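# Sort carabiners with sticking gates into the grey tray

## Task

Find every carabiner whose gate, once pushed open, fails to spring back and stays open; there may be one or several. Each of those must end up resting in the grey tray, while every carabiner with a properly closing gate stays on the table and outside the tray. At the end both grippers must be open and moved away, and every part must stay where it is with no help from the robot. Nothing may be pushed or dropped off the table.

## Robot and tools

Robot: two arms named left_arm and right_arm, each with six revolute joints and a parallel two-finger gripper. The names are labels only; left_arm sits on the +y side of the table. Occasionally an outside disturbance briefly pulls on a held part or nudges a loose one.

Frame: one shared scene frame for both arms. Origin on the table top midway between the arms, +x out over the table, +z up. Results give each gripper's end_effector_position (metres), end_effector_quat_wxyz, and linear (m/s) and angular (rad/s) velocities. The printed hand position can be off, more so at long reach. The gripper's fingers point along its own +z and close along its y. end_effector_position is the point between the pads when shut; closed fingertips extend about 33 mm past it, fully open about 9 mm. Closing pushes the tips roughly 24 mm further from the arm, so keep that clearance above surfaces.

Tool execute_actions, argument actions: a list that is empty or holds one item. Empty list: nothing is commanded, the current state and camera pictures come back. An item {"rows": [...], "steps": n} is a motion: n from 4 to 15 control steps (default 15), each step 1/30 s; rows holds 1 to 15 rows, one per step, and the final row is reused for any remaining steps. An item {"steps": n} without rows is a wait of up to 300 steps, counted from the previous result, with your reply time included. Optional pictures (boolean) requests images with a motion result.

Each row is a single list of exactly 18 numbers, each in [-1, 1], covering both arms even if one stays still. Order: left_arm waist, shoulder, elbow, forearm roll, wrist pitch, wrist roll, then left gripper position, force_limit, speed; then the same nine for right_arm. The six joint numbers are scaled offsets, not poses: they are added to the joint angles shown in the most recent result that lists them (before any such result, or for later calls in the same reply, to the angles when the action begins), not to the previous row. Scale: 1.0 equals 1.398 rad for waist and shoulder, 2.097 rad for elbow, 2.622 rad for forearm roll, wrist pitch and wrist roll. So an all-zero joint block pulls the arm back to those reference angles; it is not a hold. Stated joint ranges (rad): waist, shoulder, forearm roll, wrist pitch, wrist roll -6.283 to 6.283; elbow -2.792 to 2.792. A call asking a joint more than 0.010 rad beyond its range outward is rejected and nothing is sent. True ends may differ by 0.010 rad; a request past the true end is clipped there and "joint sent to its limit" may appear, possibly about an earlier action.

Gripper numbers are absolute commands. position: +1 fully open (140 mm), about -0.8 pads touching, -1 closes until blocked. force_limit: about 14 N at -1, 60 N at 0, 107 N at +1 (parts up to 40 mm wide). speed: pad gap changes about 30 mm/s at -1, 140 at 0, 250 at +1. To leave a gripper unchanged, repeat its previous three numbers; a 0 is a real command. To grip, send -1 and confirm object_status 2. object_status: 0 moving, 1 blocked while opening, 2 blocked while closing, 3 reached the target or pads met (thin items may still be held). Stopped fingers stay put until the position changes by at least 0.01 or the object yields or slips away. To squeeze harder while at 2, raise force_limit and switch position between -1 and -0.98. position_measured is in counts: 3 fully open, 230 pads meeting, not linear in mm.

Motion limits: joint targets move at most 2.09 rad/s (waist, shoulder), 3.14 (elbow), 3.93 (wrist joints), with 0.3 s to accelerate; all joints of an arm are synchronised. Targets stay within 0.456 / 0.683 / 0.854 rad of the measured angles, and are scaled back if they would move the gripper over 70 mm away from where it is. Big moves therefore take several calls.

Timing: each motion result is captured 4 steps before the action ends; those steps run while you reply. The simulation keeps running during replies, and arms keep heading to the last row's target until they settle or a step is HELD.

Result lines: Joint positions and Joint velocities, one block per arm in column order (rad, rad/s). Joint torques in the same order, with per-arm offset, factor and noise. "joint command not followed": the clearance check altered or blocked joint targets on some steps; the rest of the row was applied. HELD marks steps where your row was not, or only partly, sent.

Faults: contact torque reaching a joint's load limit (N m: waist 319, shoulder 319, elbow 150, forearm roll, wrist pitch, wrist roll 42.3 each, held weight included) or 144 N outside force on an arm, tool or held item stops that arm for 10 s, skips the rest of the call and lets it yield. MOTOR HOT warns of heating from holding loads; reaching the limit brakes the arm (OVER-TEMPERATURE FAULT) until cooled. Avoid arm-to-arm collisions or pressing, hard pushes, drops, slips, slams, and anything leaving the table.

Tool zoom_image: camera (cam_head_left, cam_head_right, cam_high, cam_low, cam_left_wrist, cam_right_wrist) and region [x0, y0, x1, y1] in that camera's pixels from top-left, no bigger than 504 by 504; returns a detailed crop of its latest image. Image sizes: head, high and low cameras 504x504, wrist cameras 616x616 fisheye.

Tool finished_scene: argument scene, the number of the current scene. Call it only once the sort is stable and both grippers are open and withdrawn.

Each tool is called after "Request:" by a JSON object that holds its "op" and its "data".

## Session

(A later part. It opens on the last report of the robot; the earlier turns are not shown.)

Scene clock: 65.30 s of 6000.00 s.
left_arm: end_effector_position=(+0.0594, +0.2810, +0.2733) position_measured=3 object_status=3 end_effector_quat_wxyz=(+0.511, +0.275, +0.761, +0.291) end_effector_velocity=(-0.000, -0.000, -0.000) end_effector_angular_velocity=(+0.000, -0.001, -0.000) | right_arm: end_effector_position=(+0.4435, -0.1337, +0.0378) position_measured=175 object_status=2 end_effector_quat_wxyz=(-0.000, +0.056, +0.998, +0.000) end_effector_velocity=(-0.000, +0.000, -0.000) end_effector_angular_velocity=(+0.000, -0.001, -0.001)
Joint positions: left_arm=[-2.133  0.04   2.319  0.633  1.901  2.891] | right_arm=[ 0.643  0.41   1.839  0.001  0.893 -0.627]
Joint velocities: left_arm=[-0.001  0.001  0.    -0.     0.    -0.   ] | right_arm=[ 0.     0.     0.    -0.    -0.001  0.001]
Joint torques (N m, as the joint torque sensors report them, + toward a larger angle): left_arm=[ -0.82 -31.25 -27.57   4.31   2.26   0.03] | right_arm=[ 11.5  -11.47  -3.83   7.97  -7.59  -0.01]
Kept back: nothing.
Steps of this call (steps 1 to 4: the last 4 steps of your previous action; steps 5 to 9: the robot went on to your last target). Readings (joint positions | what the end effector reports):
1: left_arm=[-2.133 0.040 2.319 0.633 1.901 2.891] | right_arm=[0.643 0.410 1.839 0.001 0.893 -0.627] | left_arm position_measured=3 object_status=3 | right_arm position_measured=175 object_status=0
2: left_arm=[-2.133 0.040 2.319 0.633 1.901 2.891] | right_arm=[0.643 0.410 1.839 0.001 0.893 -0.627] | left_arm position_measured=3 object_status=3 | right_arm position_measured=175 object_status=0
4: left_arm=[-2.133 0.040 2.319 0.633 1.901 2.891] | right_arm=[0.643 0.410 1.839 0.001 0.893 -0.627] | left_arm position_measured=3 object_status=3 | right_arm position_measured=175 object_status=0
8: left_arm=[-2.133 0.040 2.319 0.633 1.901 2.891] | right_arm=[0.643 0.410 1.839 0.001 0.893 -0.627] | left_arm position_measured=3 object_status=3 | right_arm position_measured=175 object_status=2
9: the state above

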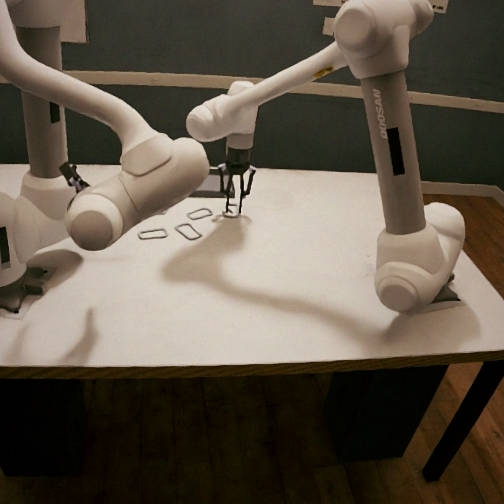

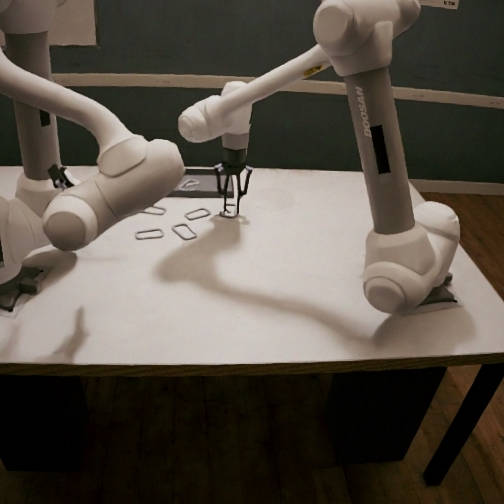

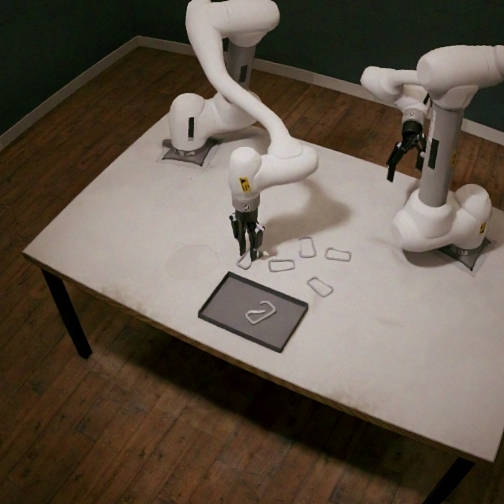

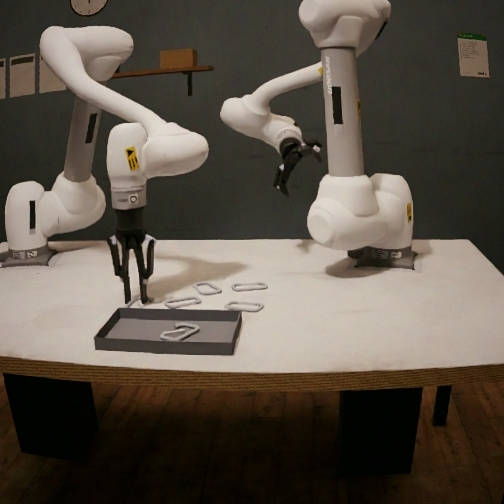

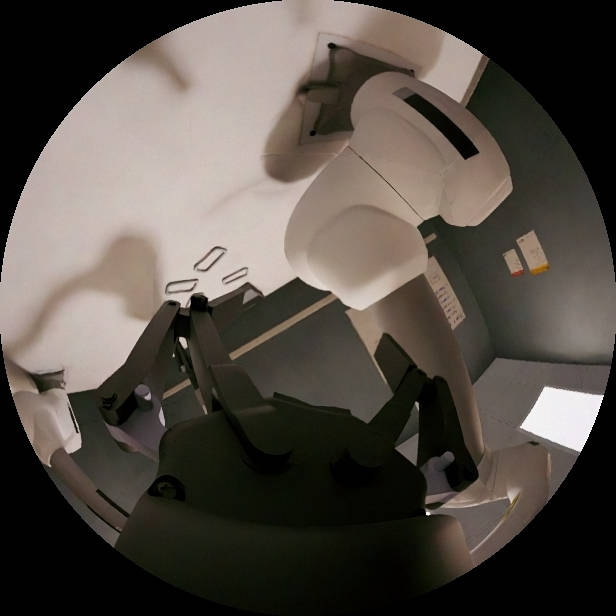

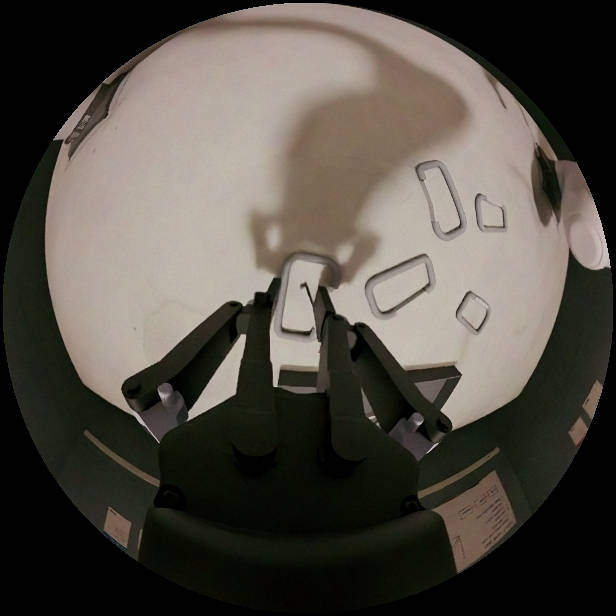

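Request:
{"op": "execute_actions", "data": {"actions": [{"rows":[[0,0,0,0,0,0,1,0,0,0,-0.0025,-0.001,0,0.0018,0,0.1,-0.3,0.3]],"steps":15}]}}

Request:
{"op": "execute_actions", "data": {"actions": [{"steps":8}], "pictures": true}}

Request:
{"op": "zoom_image", "data": {"camera": "cam_right_wrist", "region": [220,220,380,350]}}

Scene clock: 65.90 s of 6000.00 s.
left_arm: end_effector_position=(+0.0594, +0.2810, +0.2733) position_measured=3 object_status=3 end_effector_quat_wxyz=(+0.511, +0.275, +0.761, +0.291) end_effector_velocity=(+0.001, -0.000, +0.000) end_effector_angular_velocity=(-0.002, -0.001, +0.002) | right_arm: end_effector_position=(+0.4436, -0.1335, +0.0410) position_measured=117 object_status=0 end_effector_quat_wxyz=(-0.000, +0.056, +0.998, +0.000) end_effector_velocity=(+0.000, -0.000, +0.002) end_effector_angular_velocity=(+0.001, -0.001, -0.001)
Joint positions: left_arm=[-2.133  0.04   2.319  0.633  1.901  2.891] | right_arm=[ 0.643  0.407  1.837  0.001  0.897 -0.627]
Joint velocities: left_arm=[ 0.002 -0.     0.     0.001  0.    -0.002] | right_arm=[-0.001 -0.002 -0.     0.     0.001  0.   ]
Joint torques (N m, as the joint torque sensors report them, + toward a larger angle): left_arm=[ -0.71 -31.03 -27.62   4.33   2.19   0.07] | right_arm=[  1.86 -73.56 -30.77   3.44  -0.15  -0.35]
Steps of this call (steps 1 to 7: the robot went on to your last target; steps 8 to 18: the first 11 steps of this action). Readings (joint positions | what the end effector reports):
8: left_arm=[-2.133 0.040 2.319 0.633 1.901 2.891] | right_arm=[0.643 0.410 1.839 0.001 0.893 -0.627] | left_arm position_measured=3 object_status=3 | right_arm position_measured=175 object_status=0
9: left_arm=[-2.133 0.040 2.319 0.633 1.901 2.891] | right_arm=[0.643 0.410 1.839 0.001 0.893 -0.627] | left_arm position_measured=3 object_status=3 | right_arm position_measured=174 object_status=0
11: left_arm=[-2.133 0.040 2.319 0.633 1.901 2.891] | right_arm=[0.643 0.409 1.838 0.001 0.895 -0.627] | left_arm position_measured=3 object_status=3 | right_arm position_measured=153 object_status=0
15: left_arm=[-2.133 0.040 2.319 0.633 1.901 2.891] | right_arm=[0.643 0.407 1.837 0.001 0.897 -0.627] | left_arm position_measured=3 object_status=3 | right_arm position_measured=118 object_status=0
18: the state above

Scene clock: 66.17 s of 6000.00 s.
left_arm: end_effector_position=(+0.0594, +0.2810, +0.2733) position_measured=3 object_status=3 end_effector_quat_wxyz=(+0.511, +0.275, +0.761, +0.291) end_effector_velocity=(-0.001, +0.000, +0.000) end_effector_angular_velocity=(+0.000, +0.001, -0.003) | right_arm: end_effector_position=(+0.4437, -0.1335, +0.0411) position_measured=117 object_status=3 end_effector_quat_wxyz=(-0.000, +0.056, +0.998, +0.001) end_effector_velocity=(-0.000, -0.000, +0.000) end_effector_angular_velocity=(-0.000, +0.000, -0.000)
Joint positions: left_arm=[-2.133  0.04   2.319  0.633  1.901  2.891] | right_arm=[ 0.643  0.407  1.837  0.001  0.897 -0.627]
Joint velocities: left_arm=[-0.003 -0.001 -0.    -0.     0.     0.001] | right_arm=[ 0. -0.  0. -0.  0.  0.]
Joint torques (N m, as the joint torque sensors report them, + toward a larger angle): left_arm=[ -0.57 -30.58 -27.55   4.44   2.25  -0.1 ] | right_arm=[  2.73 -73.92 -32.12   3.56   0.05  -0.17]
Kept back: nothing.
Steps of this call (steps 1 to 4: the last 4 steps of your previous action; steps 5 to 8: the robot went on to your last target). Readings (joint positions | what the end effector reports):
1: left_arm=[-2.133 0.040 2.319 0.633 1.901 2.891] | right_arm=[0.643 0.407 1.837 0.001 0.897 -0.627] | left_arm position_measured=3 object_status=3 | right_arm position_measured=117 object_status=0
2: left_arm=[-2.133 0.040 2.319 0.633 1.901 2.891] | right_arm=[0.643 0.407 1.837 0.001 0.897 -0.627] | left_arm position_measured=3 object_status=3 | right_arm position_measured=117 object_status=0
4: left_arm=[-2.133 0.040 2.319 0.633 1.901 2.891] | right_arm=[0.643 0.407 1.837 0.001 0.897 -0.627] | left_arm position_measured=3 object_status=3 | right_arm position_measured=117 object_status=3
8: the state above

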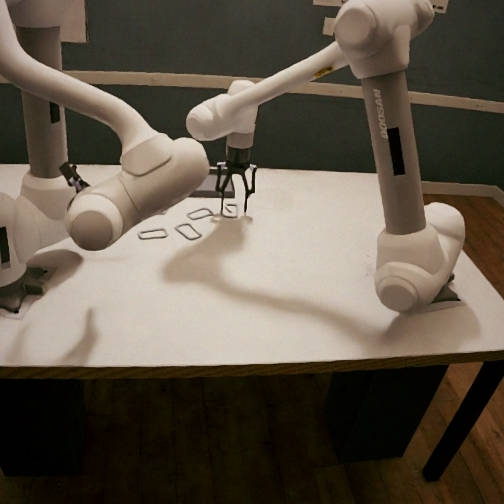

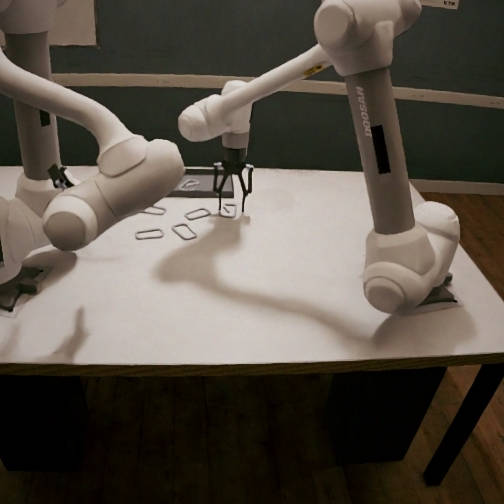

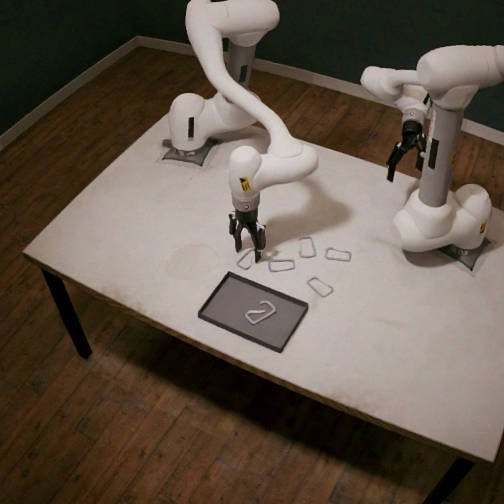

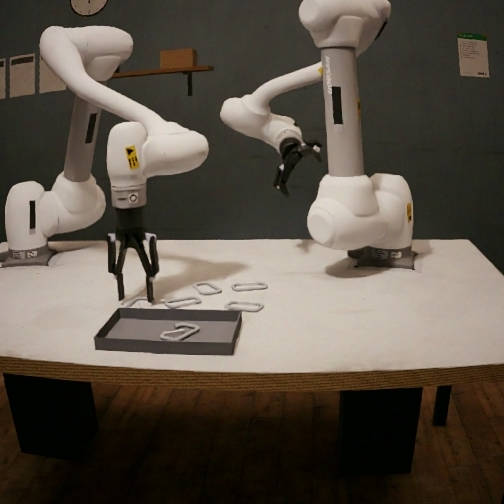

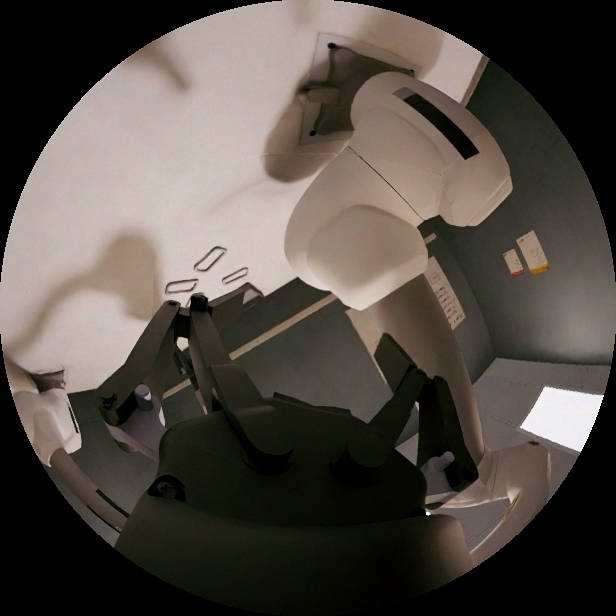

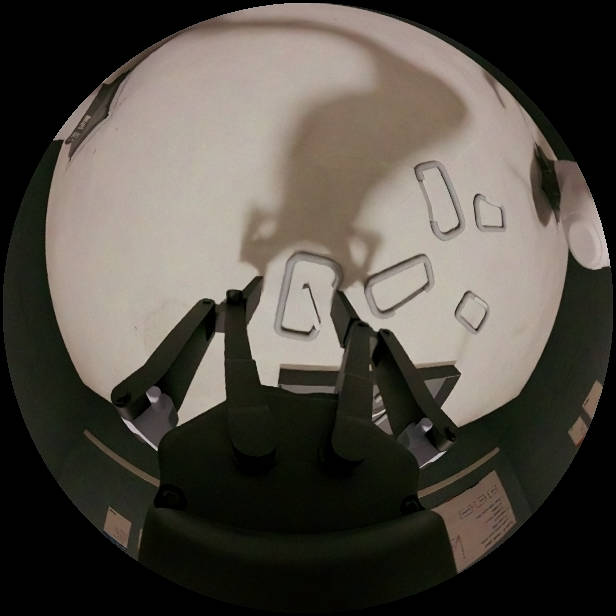

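Region (220, 220, 380, 350) of cam_right_wrist's 616x616 image, scaled by 3.150, with more detail than that image has; it fills the top 410 rows of this view, and the rest is white.

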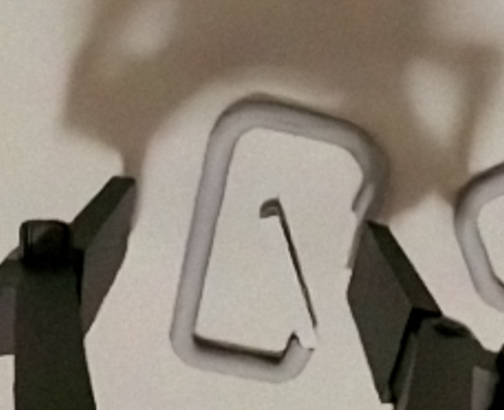

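Request:
{"op": "execute_actions", "data": {"actions": [{"rows":[[0,0,0,0,0,0,1,0,0,0,0.0015,0.0006,0,-0.0012,0,0.1,-0.3,0.3],[0,0,0,0,0,0,1,0,0,0,0.0015,0.0006,0,-0.0012,0,-0.5,-0.3,0]],"steps":15}]}}

Request:
{"op": "execute_actions", "data": {"actions": [{"rows":[[0,0,0,0,0,0,1,0,0,0,0,0,0,0,0,-0.5,-0.3,0]],"steps":9}]}}

Request:
{"op": "execute_actions", "data": {"actions": [{"rows":[[0,0,0,0,0,0,1,0,0,0,-0.045,-0.02,0,0.04,0,-0.5,-0.3,0]],"steps":14}], "pictures": true}}

Scene clock: 66.87 s of 6000.00 s.
left_arm: end_effector_position=(+0.0594, +0.2810, +0.2733) position_measured=3 object_status=3 end_effector_quat_wxyz=(+0.511, +0.275, +0.761, +0.291) end_effector_velocity=(-0.000, -0.000, -0.000) end_effector_angular_velocity=(+0.001, -0.001, -0.001) | right_arm: end_effector_position=(+0.4437, -0.1335, +0.0393) position_measured=179 object_status=0 end_effector_quat_wxyz=(-0.000, +0.056, +0.998, +0.000) end_effector_velocity=(-0.001, -0.000, -0.002) end_effector_angular_velocity=(-0.002, +0.002, +0.001)
Joint positions: left_arm=[-2.133  0.04   2.319  0.633  1.901  2.891] | right_arm=[ 0.643  0.409  1.838  0.001  0.894 -0.627]
Joint velocities: left_arm=[-0.     0.002 -0.     0.    -0.    -0.   ] | right_arm=[ 0.001  0.003  0.    -0.    -0.    -0.   ]
Joint torques (N m, as the joint torque sensors report them, + toward a larger angle): left_arm=[  0.2  -31.08 -27.54   4.38   2.22   0.02] | right_arm=[  4.16 -65.45 -24.98   3.77  -0.84  -0.52]
Steps of this call (steps 1 to 10: the robot went on to your last target; steps 11 to 21: the first 11 steps of this action). Readings (joint positions | what the end effector reports):
11: left_arm=[-2.133 0.040 2.319 0.633 1.901 2.891] | right_arm=[0.643 0.407 1.837 0.001 0.897 -0.627] | left_arm position_measured=3 object_status=3 | right_arm position_measured=117 object_status=3
12: left_arm=[-2.133 0.040 2.319 0.633 1.901 2.891] | right_arm=[0.643 0.407 1.837 0.001 0.897 -0.627] | left_arm position_measured=3 object_status=3 | right_arm position_measured=117 object_status=0
14: left_arm=[-2.133 0.040 2.319 0.633 1.901 2.891] | right_arm=[0.643 0.408 1.837 0.001 0.895 -0.627] | left_arm position_measured=3 object_status=3 | right_arm position_measured=127 object_status=0
18: left_arm=[-2.133 0.040 2.319 0.633 1.901 2.891] | right_arm=[0.643 0.409 1.838 0.001 0.894 -0.627] | left_arm position_measured=3 object_status=3 | right_arm position_measured=157 object_status=0
21: the state above

Scene clock: 67.17 s of 6000.00 s.
left_arm: end_effector_position=(+0.0594, +0.2810, +0.2733) position_measured=3 object_status=3 end_effector_quat_wxyz=(+0.511, +0.275, +0.761, +0.291) end_effector_velocity=(+0.000, +0.000, -0.000) end_effector_angular_velocity=(-0.001, +0.000, +0.001) | right_arm: end_effector_position=(+0.4437, -0.1335, +0.0392) position_measured=179 object_status=2 end_effector_quat_wxyz=(-0.000, +0.056, +0.998, +0.000) end_effector_velocity=(-0.000, -0.000, -0.001) end_effector_angular_velocity=(-0.002, +0.001, +0.000)
Joint positions: left_arm=[-2.133  0.04   2.319  0.633  1.901  2.891] | right_arm=[ 0.643  0.409  1.838  0.001  0.894 -0.627]
Joint velocities: left_arm=[ 0.    -0.    -0.    -0.001  0.    -0.001] | right_arm=[ 0.     0.001  0.    -0.     0.     0.   ]
Joint torques (N m, as the joint torque sensors report them, + toward a larger angle): left_arm=[ -0.5  -31.38 -27.75   4.31   2.24   0.02] | right_arm=[  4.75 -61.33 -23.95   3.6   -1.21  -0.49]
Steps of this call (steps 1 to 4: the last 4 steps of your previous action; steps 5 to 9: the first 5 steps of this action, its rows measured from where the robot was after step 4). Readings (joint positions | what the end effector reports):
4: left_arm=[-2.133 0.040 2.319 0.633 1.901 2.891] | right_arm=[0.643 0.409 1.838 0.001 0.894 -0.627] | left_arm position_measured=3 object_status=3 | right_arm position_measured=179 object_status=0
5: left_arm=[-2.133 0.040 2.319 0.633 1.901 2.891] | right_arm=[0.643 0.409 1.838 0.001 0.894 -0.627] | left_arm position_measured=3 object_status=3 | right_arm position_measured=179 object_status=2
6: left_arm=[-2.133 0.040 2.319 0.633 1.901 2.891] | right_arm=[0.643 0.409 1.838 0.001 0.894 -0.627] | left_arm position_measured=3 object_status=3 | right_arm position_measured=179 object_status=2
8: left_arm=[-2.133 0.040 2.319 0.633 1.901 2.891] | right_arm=[0.643 0.409 1.838 0.001 0.894 -0.627] | left_arm position_measured=3 object_status=3 | right_arm position_measured=179 object_status=2
9: the state above

Scene clock: 67.63 s of 6000.00 s.
left_arm: end_effector_position=(+0.0594, +0.2810, +0.2733) position_measured=3 object_status=3 end_effector_quat_wxyz=(+0.511, +0.275, +0.761, +0.291) end_effector_velocity=(-0.000, -0.000, +0.000) end_effector_angular_velocity=(-0.001, +0.000, -0.001) | right_arm: end_effector_position=(+0.4423, -0.1351, +0.1000) position_measured=192 object_status=3 end_effector_quat_wxyz=(-0.000, +0.056, +0.998, +0.000) end_effector_velocity=(-0.001, -0.001, +0.013) end_effector_angular_velocity=(-0.001, +0.002, -0.001)
Joint positions: left_arm=[-2.133  0.04   2.319  0.633  1.901  2.891] | right_arm=[ 0.643  0.347  1.797  0.001  0.997 -0.627]
Joint velocities: left_arm=[-0.001 -0.    -0.     0.    -0.    -0.   ] | right_arm=[ 0.    -0.012 -0.01   0.001  0.025  0.   ]
Joint torques (N m, as the joint torque sensors report them, + toward a larger angle): left_arm=[ -0.68 -31.58 -27.84   4.32   2.23   0.06] | right_arm=[  3.6  -71.4  -33.29   3.57   0.03  -0.06]
Steps of this call (steps 1 to 4: the last 4 steps of your previous action; steps 5 to 14: the first 10 steps of this action, its rows measured from where the robot was after step 4). Readings (joint positions | what the end effector reports):
4: left_arm=[-2.133 0.040 2.319 0.633 1.901 2.891] | right_arm=[0.643 0.409 1.838 0.001 0.894 -0.627] | left_arm position_measured=3 object_status=3 | right_arm position_measured=179 object_status=2
5: left_arm=[-2.133 0.040 2.319 0.633 1.901 2.891] | right_arm=[0.643 0.409 1.838 0.001 0.894 -0.627] | left_arm position_measured=3 object_status=3 | right_arm position_measured=179 object_status=2
6: left_arm=[-2.133 0.040 2.319 0.633 1.901 2.891] | right_arm=[0.643 0.406 1.836 0.001 0.900 -0.627] | left_arm position_measured=3 object_status=3 | right_arm position_measured=179 object_status=2
8: left_arm=[-2.133 0.040 2.319 0.633 1.901 2.891] | right_arm=[0.643 0.379 1.818 0.001 0.945 -0.627] | left_arm position_measured=3 object_status=3 | right_arm position_measured=192 object_status=0
12: left_arm=[-2.133 0.040 2.319 0.633 1.901 2.891] | right_arm=[0.643 0.348 1.798 0.001 0.995 -0.627] | left_arm position_measured=3 object_status=3 | right_arm position_measured=192 object_status=0
14: the state above

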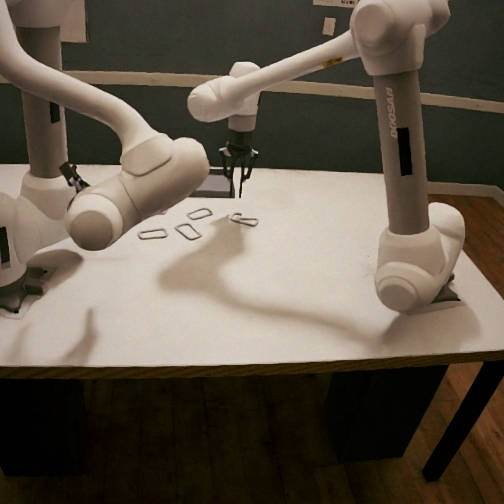

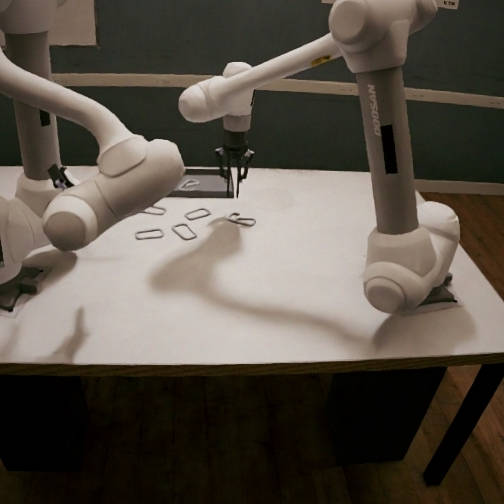

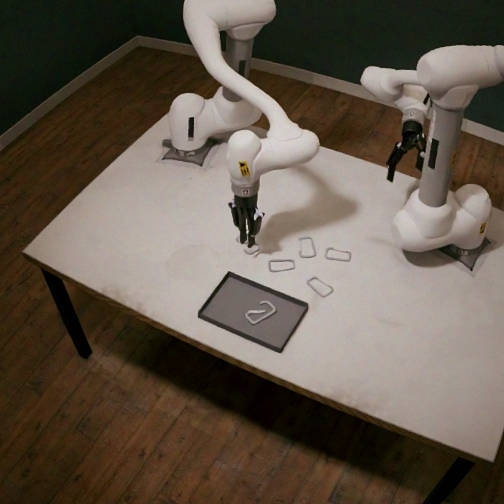

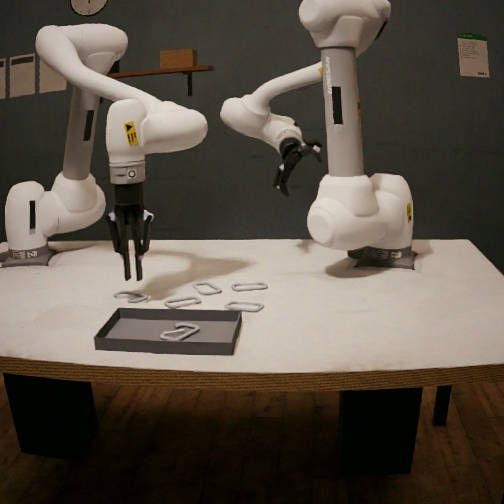

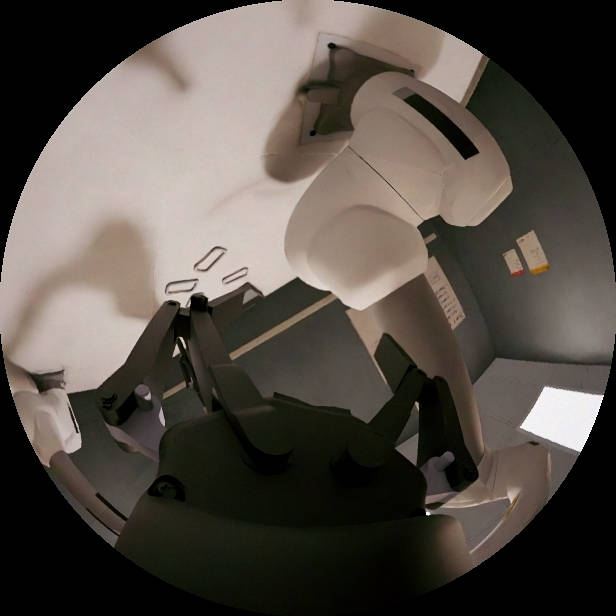

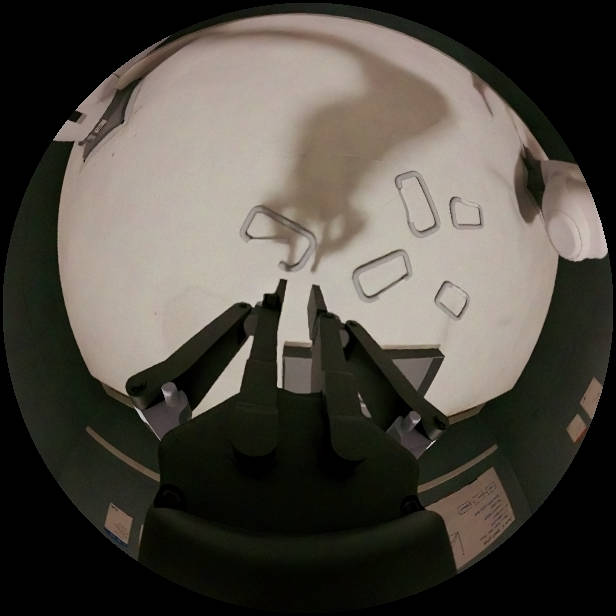

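Request:
{"op": "execute_actions", "data": {"actions": [{"rows":[[0,0,0,0,0,0,1,0,0,0,0,0,0,0,0,0.1,-0.3,0.3]],"steps":10}], "pictures": true}}

Request:
{"op": "zoom_image", "data": {"camera": "cam_right_wrist", "region": [200,170,400,332]}}

Scene clock: 68.00 s of 6000.00 s.
left_arm: end_effector_position=(+0.0594, +0.2810, +0.2733) position_measured=3 object_status=3 end_effector_quat_wxyz=(+0.511, +0.275, +0.761, +0.291) end_effector_velocity=(-0.000, +0.000, +0.000) end_effector_angular_velocity=(+0.000, +0.001, -0.001) | right_arm: end_effector_position=(+0.4423, -0.1350, +0.1004) position_measured=151 object_status=0 end_effector_quat_wxyz=(-0.000, +0.056, +0.998, +0.001) end_effector_velocity=(-0.000, -0.001, -0.006) end_effector_angular_velocity=(-0.004, +0.004, -0.000)
Joint positions: left_arm=[-2.133  0.04   2.319  0.633  1.901  2.891] | right_arm=[ 0.643  0.346  1.797  0.001  0.998 -0.627]
Joint velocities: left_arm=[-0.    -0.001  0.    -0.    -0.     0.001] | right_arm=[-0.     0.007  0.003 -0.    -0.004  0.   ]
Joint torques (N m, as the joint torque sensors report them, + toward a larger angle): left_arm=[ -0.96 -30.87 -27.77   4.4    2.29   0.01] | right_arm=[  3.11 -71.95 -34.01   3.87  -0.14  -0.22]
Steps of this call (steps 1 to 4: the last 4 steps of your previous action; step 5: the robot went on to your last target; steps 6 to 11: the first 6 steps of this action). Readings (joint positions | what the end effector reports):
6: left_arm=[-2.133 0.040 2.319 0.633 1.901 2.891] | right_arm=[0.643 0.346 1.796 0.001 0.999 -0.627] | left_arm position_measured=3 object_status=3 | right_arm position_measured=192 object_status=0
7: left_arm=[-2.133 0.040 2.319 0.633 1.901 2.891] | right_arm=[0.643 0.346 1.796 0.001 0.999 -0.627] | left_arm position_measured=3 object_status=3 | right_arm position_measured=189 object_status=0
9: left_arm=[-2.133 0.040 2.319 0.633 1.901 2.891] | right_arm=[0.643 0.346 1.796 0.001 0.998 -0.627] | left_arm position_measured=3 object_status=3 | right_arm position_measured=170 object_status=0
11: the state above

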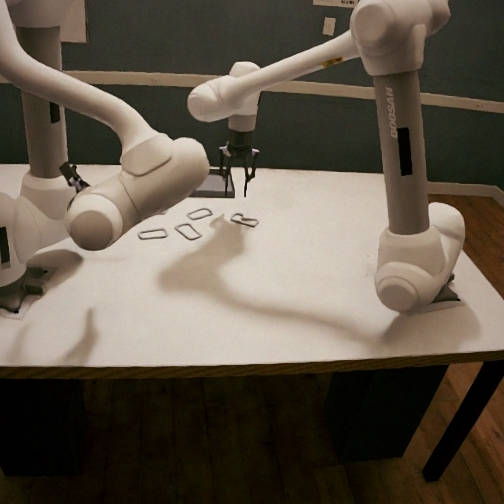

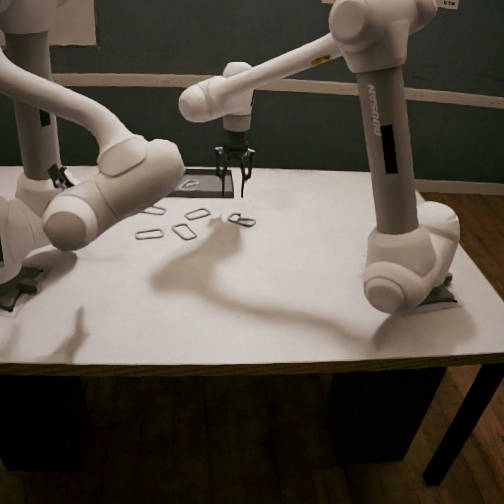

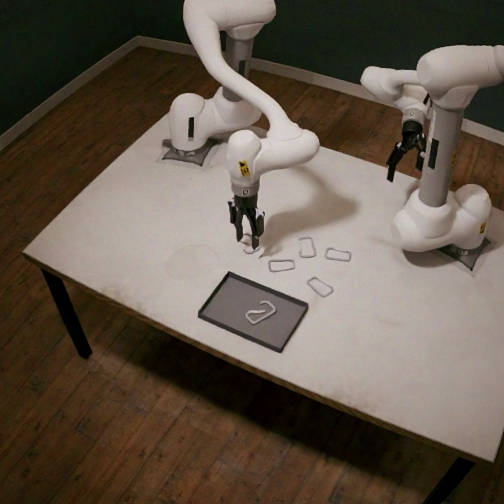

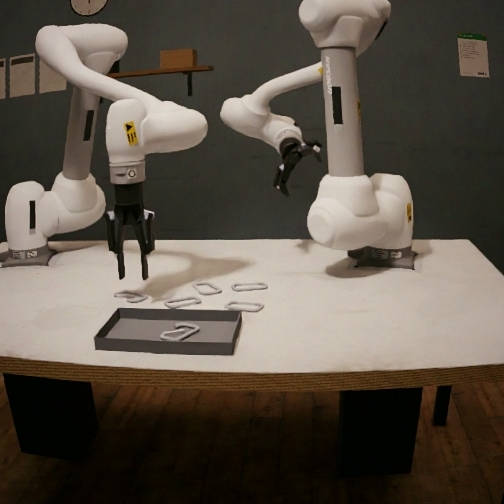

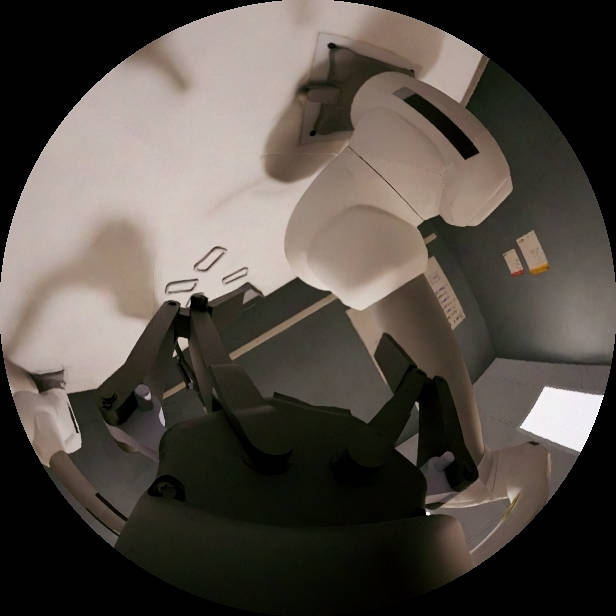

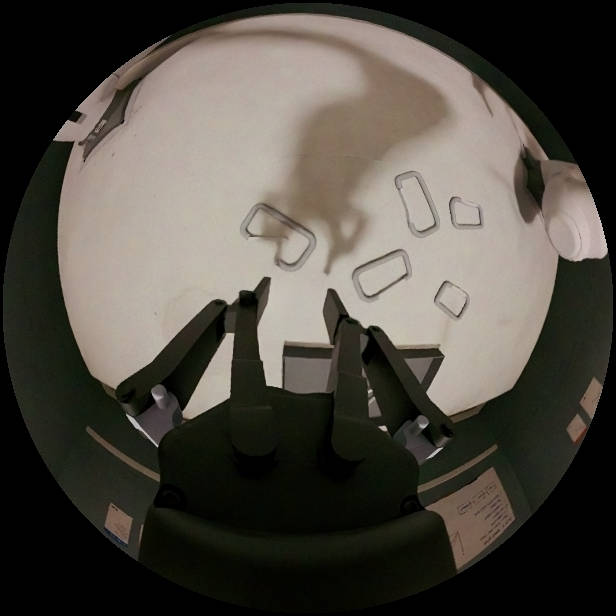

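Region (200, 170, 400, 332) of cam_right_wrist's 616x616 image, scaled by 2.520, with more detail than that image has; it fills the top 408 rows of this view, and the rest is white.

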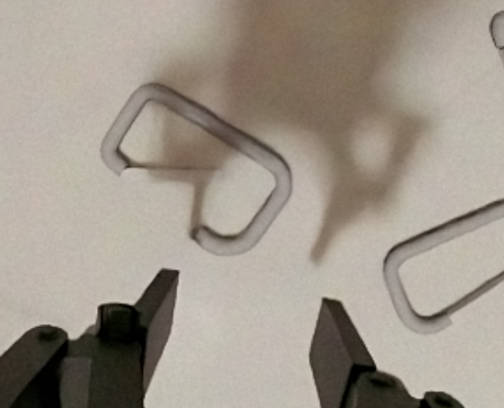

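Request:
{"op": "execute_actions", "data": {"actions": [{"rows":[[0,0,0,0,0,0,1,0,0,0,-0.014,0.055,0,-0.036,0.133,0.8,-0.3,0.3]],"steps":15}]}}

Request:
{"op": "execute_actions", "data": {"actions": [{"steps":10}], "pictures": true}}

Request:
{"op": "zoom_image", "data": {"camera": "cam_right_wrist", "region": [180,200,420,395]}}

Scene clock: 69.07 s of 6000.00 s.
left_arm: end_effector_position=(+0.0594, +0.2810, +0.2733) position_measured=3 object_status=3 end_effector_quat_wxyz=(+0.511, +0.275, +0.761, +0.291) end_effector_velocity=(+0.000, -0.000, -0.000) end_effector_angular_velocity=(+0.001, -0.002, +0.002) | right_arm: end_effector_position=(+0.4138, -0.1664, +0.0613) position_measured=31 object_status=0 end_effector_quat_wxyz=(-0.000, +0.226, +0.974, -0.000) end_effector_velocity=(-0.012, -0.013, -0.016) end_effector_angular_velocity=(+0.001, -0.001, -0.148)
Joint positions: left_arm=[-2.133  0.04   2.319  0.633  1.901  2.891] | right_arm=[ 0.643  0.327  1.91   0.001  0.905 -0.284]
Joint velocities: left_arm=[ 0.002  0.002 -0.     0.     0.    -0.001] | right_arm=[-0.    -0.008  0.047 -0.    -0.04   0.147]
Joint torques (N m, as the joint torque sensors report them, + toward a larger angle): left_arm=[  0.24 -31.31 -27.73   4.27   2.28   0.08] | right_arm=[  2.35 -69.66 -38.08   3.91  -0.5   -0.38]
Steps of this call (steps 1 to 4: the last 4 steps of your previous action; steps 5 to 15: the robot went on to your last target; steps 16 to 21: nothing new was sent; steps 22 to 32: the first 11 steps of this action). Readings (joint positions | what the end effector reports):
22: left_arm=[-2.133 0.040 2.319 0.633 1.901 2.891] | right_arm=[0.643 0.347 1.797 0.001 0.997 -0.627] | left_arm position_measured=3 object_status=3 | right_arm position_measured=117 object_status=0
23: left_arm=[-2.133 0.040 2.319 0.633 1.901 2.891] | right_arm=[0.643 0.347 1.799 0.001 0.995 -0.620] | left_arm position_measured=3 object_status=3 | right_arm position_measured=113 object_status=0
25: left_arm=[-2.133 0.040 2.319 0.633 1.901 2.891] | right_arm=[0.643 0.343 1.818 0.001 0.980 -0.564] | left_arm position_measured=3 object_status=3 | right_arm position_measured=95 object_status=0
29: left_arm=[-2.133 0.040 2.319 0.633 1.901 2.891] | right_arm=[0.643 0.331 1.889 0.001 0.923 -0.350] | left_arm position_measured=3 object_status=3 | right_arm position_measured=57 object_status=0
32: the state above

Scene clock: 69.40 s of 6000.00 s.
left_arm: end_effector_position=(+0.0594, +0.2810, +0.2733) position_measured=3 object_status=3 end_effector_quat_wxyz=(+0.511, +0.275, +0.761, +0.291) end_effector_velocity=(+0.000, -0.000, -0.000) end_effector_angular_velocity=(+0.001, -0.001, +0.000) | right_arm: end_effector_position=(+0.4134, -0.1668, +0.0609) position_measured=28 object_status=3 end_effector_quat_wxyz=(-0.000, +0.229, +0.974, -0.000) end_effector_velocity=(+0.000, -0.000, +0.000) end_effector_angular_velocity=(+0.000, -0.000, -0.000)
Joint positions: left_arm=[-2.133  0.04   2.319  0.633  1.901  2.891] | right_arm=[ 0.643  0.327  1.912  0.001  0.903 -0.279]
Joint velocities: left_arm=[ 0.     0.001  0.     0.    -0.     0.   ] | right_arm=[-0.    -0.001  0.    -0.     0.    -0.   ]
Joint torques (N m, as the joint torque sensors report them, + toward a larger angle): left_arm=[ -0.62 -31.   -27.76   4.44   2.22   0.  ] | right_arm=[  2.59 -66.69 -30.62   3.55  -0.18  -0.36]
Kept back: nothing.
Steps of this call (steps 1 to 4: the last 4 steps of your previous action; steps 5 to 10: the robot went on to your last target). Readings (joint positions | what the end effector reports):
1: left_arm=[-2.133 0.040 2.319 0.633 1.901 2.891] | right_arm=[0.643 0.327 1.911 0.001 0.904 -0.281] | left_arm position_measured=3 object_status=3 | right_arm position_measured=28 object_status=0
2: left_arm=[-2.133 0.040 2.319 0.633 1.901 2.891] | right_arm=[0.643 0.327 1.911 0.001 0.904 -0.280] | left_arm position_measured=3 object_status=3 | right_arm position_measured=28 object_status=0
4: left_arm=[-2.133 0.040 2.319 0.633 1.901 2.891] | right_arm=[0.643 0.327 1.912 0.001 0.904 -0.279] | left_arm position_measured=3 object_status=3 | right_arm position_measured=28 object_status=0
8: left_arm=[-2.133 0.040 2.319 0.633 1.901 2.891] | right_arm=[0.643 0.327 1.912 0.001 0.903 -0.279] | left_arm position_measured=3 object_status=3 | right_arm position_measured=28 object_status=3
10: the state above

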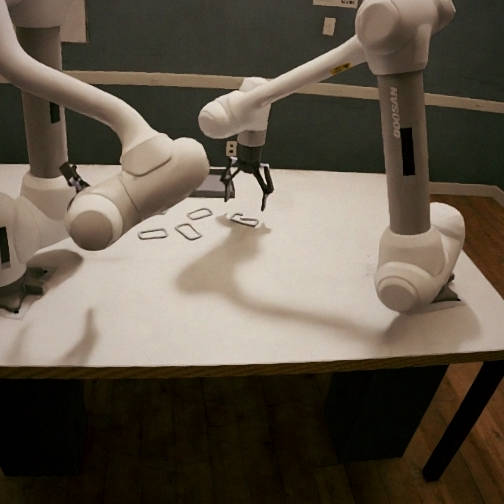

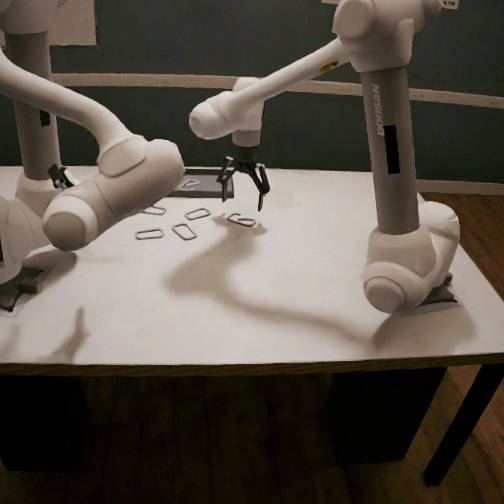

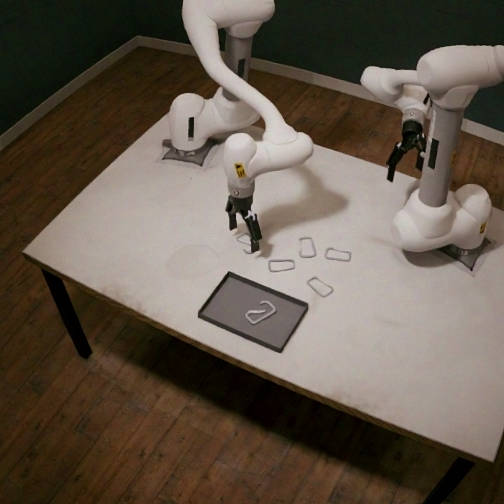

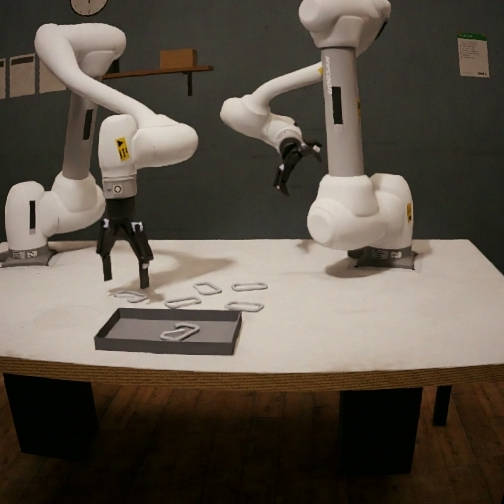

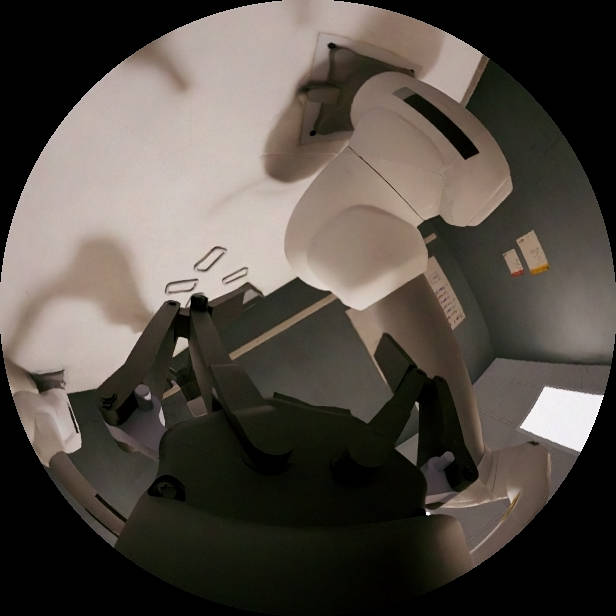

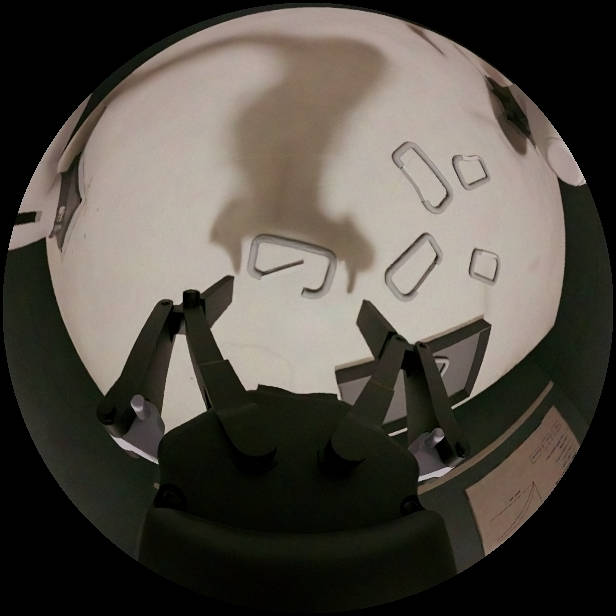

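Region (180, 200, 420, 395) of cam_right_wrist's 616x616 image, scaled by 2.100, with more detail than that image has; it fills the top 410 rows of this view, and the rest is white.

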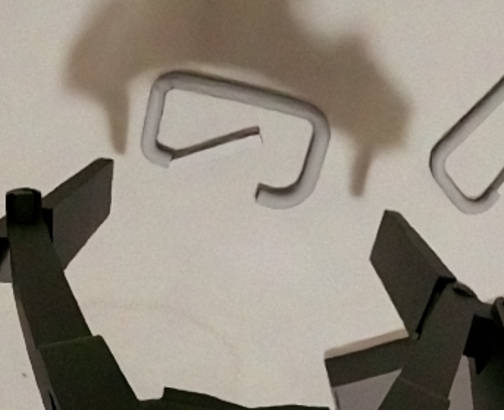

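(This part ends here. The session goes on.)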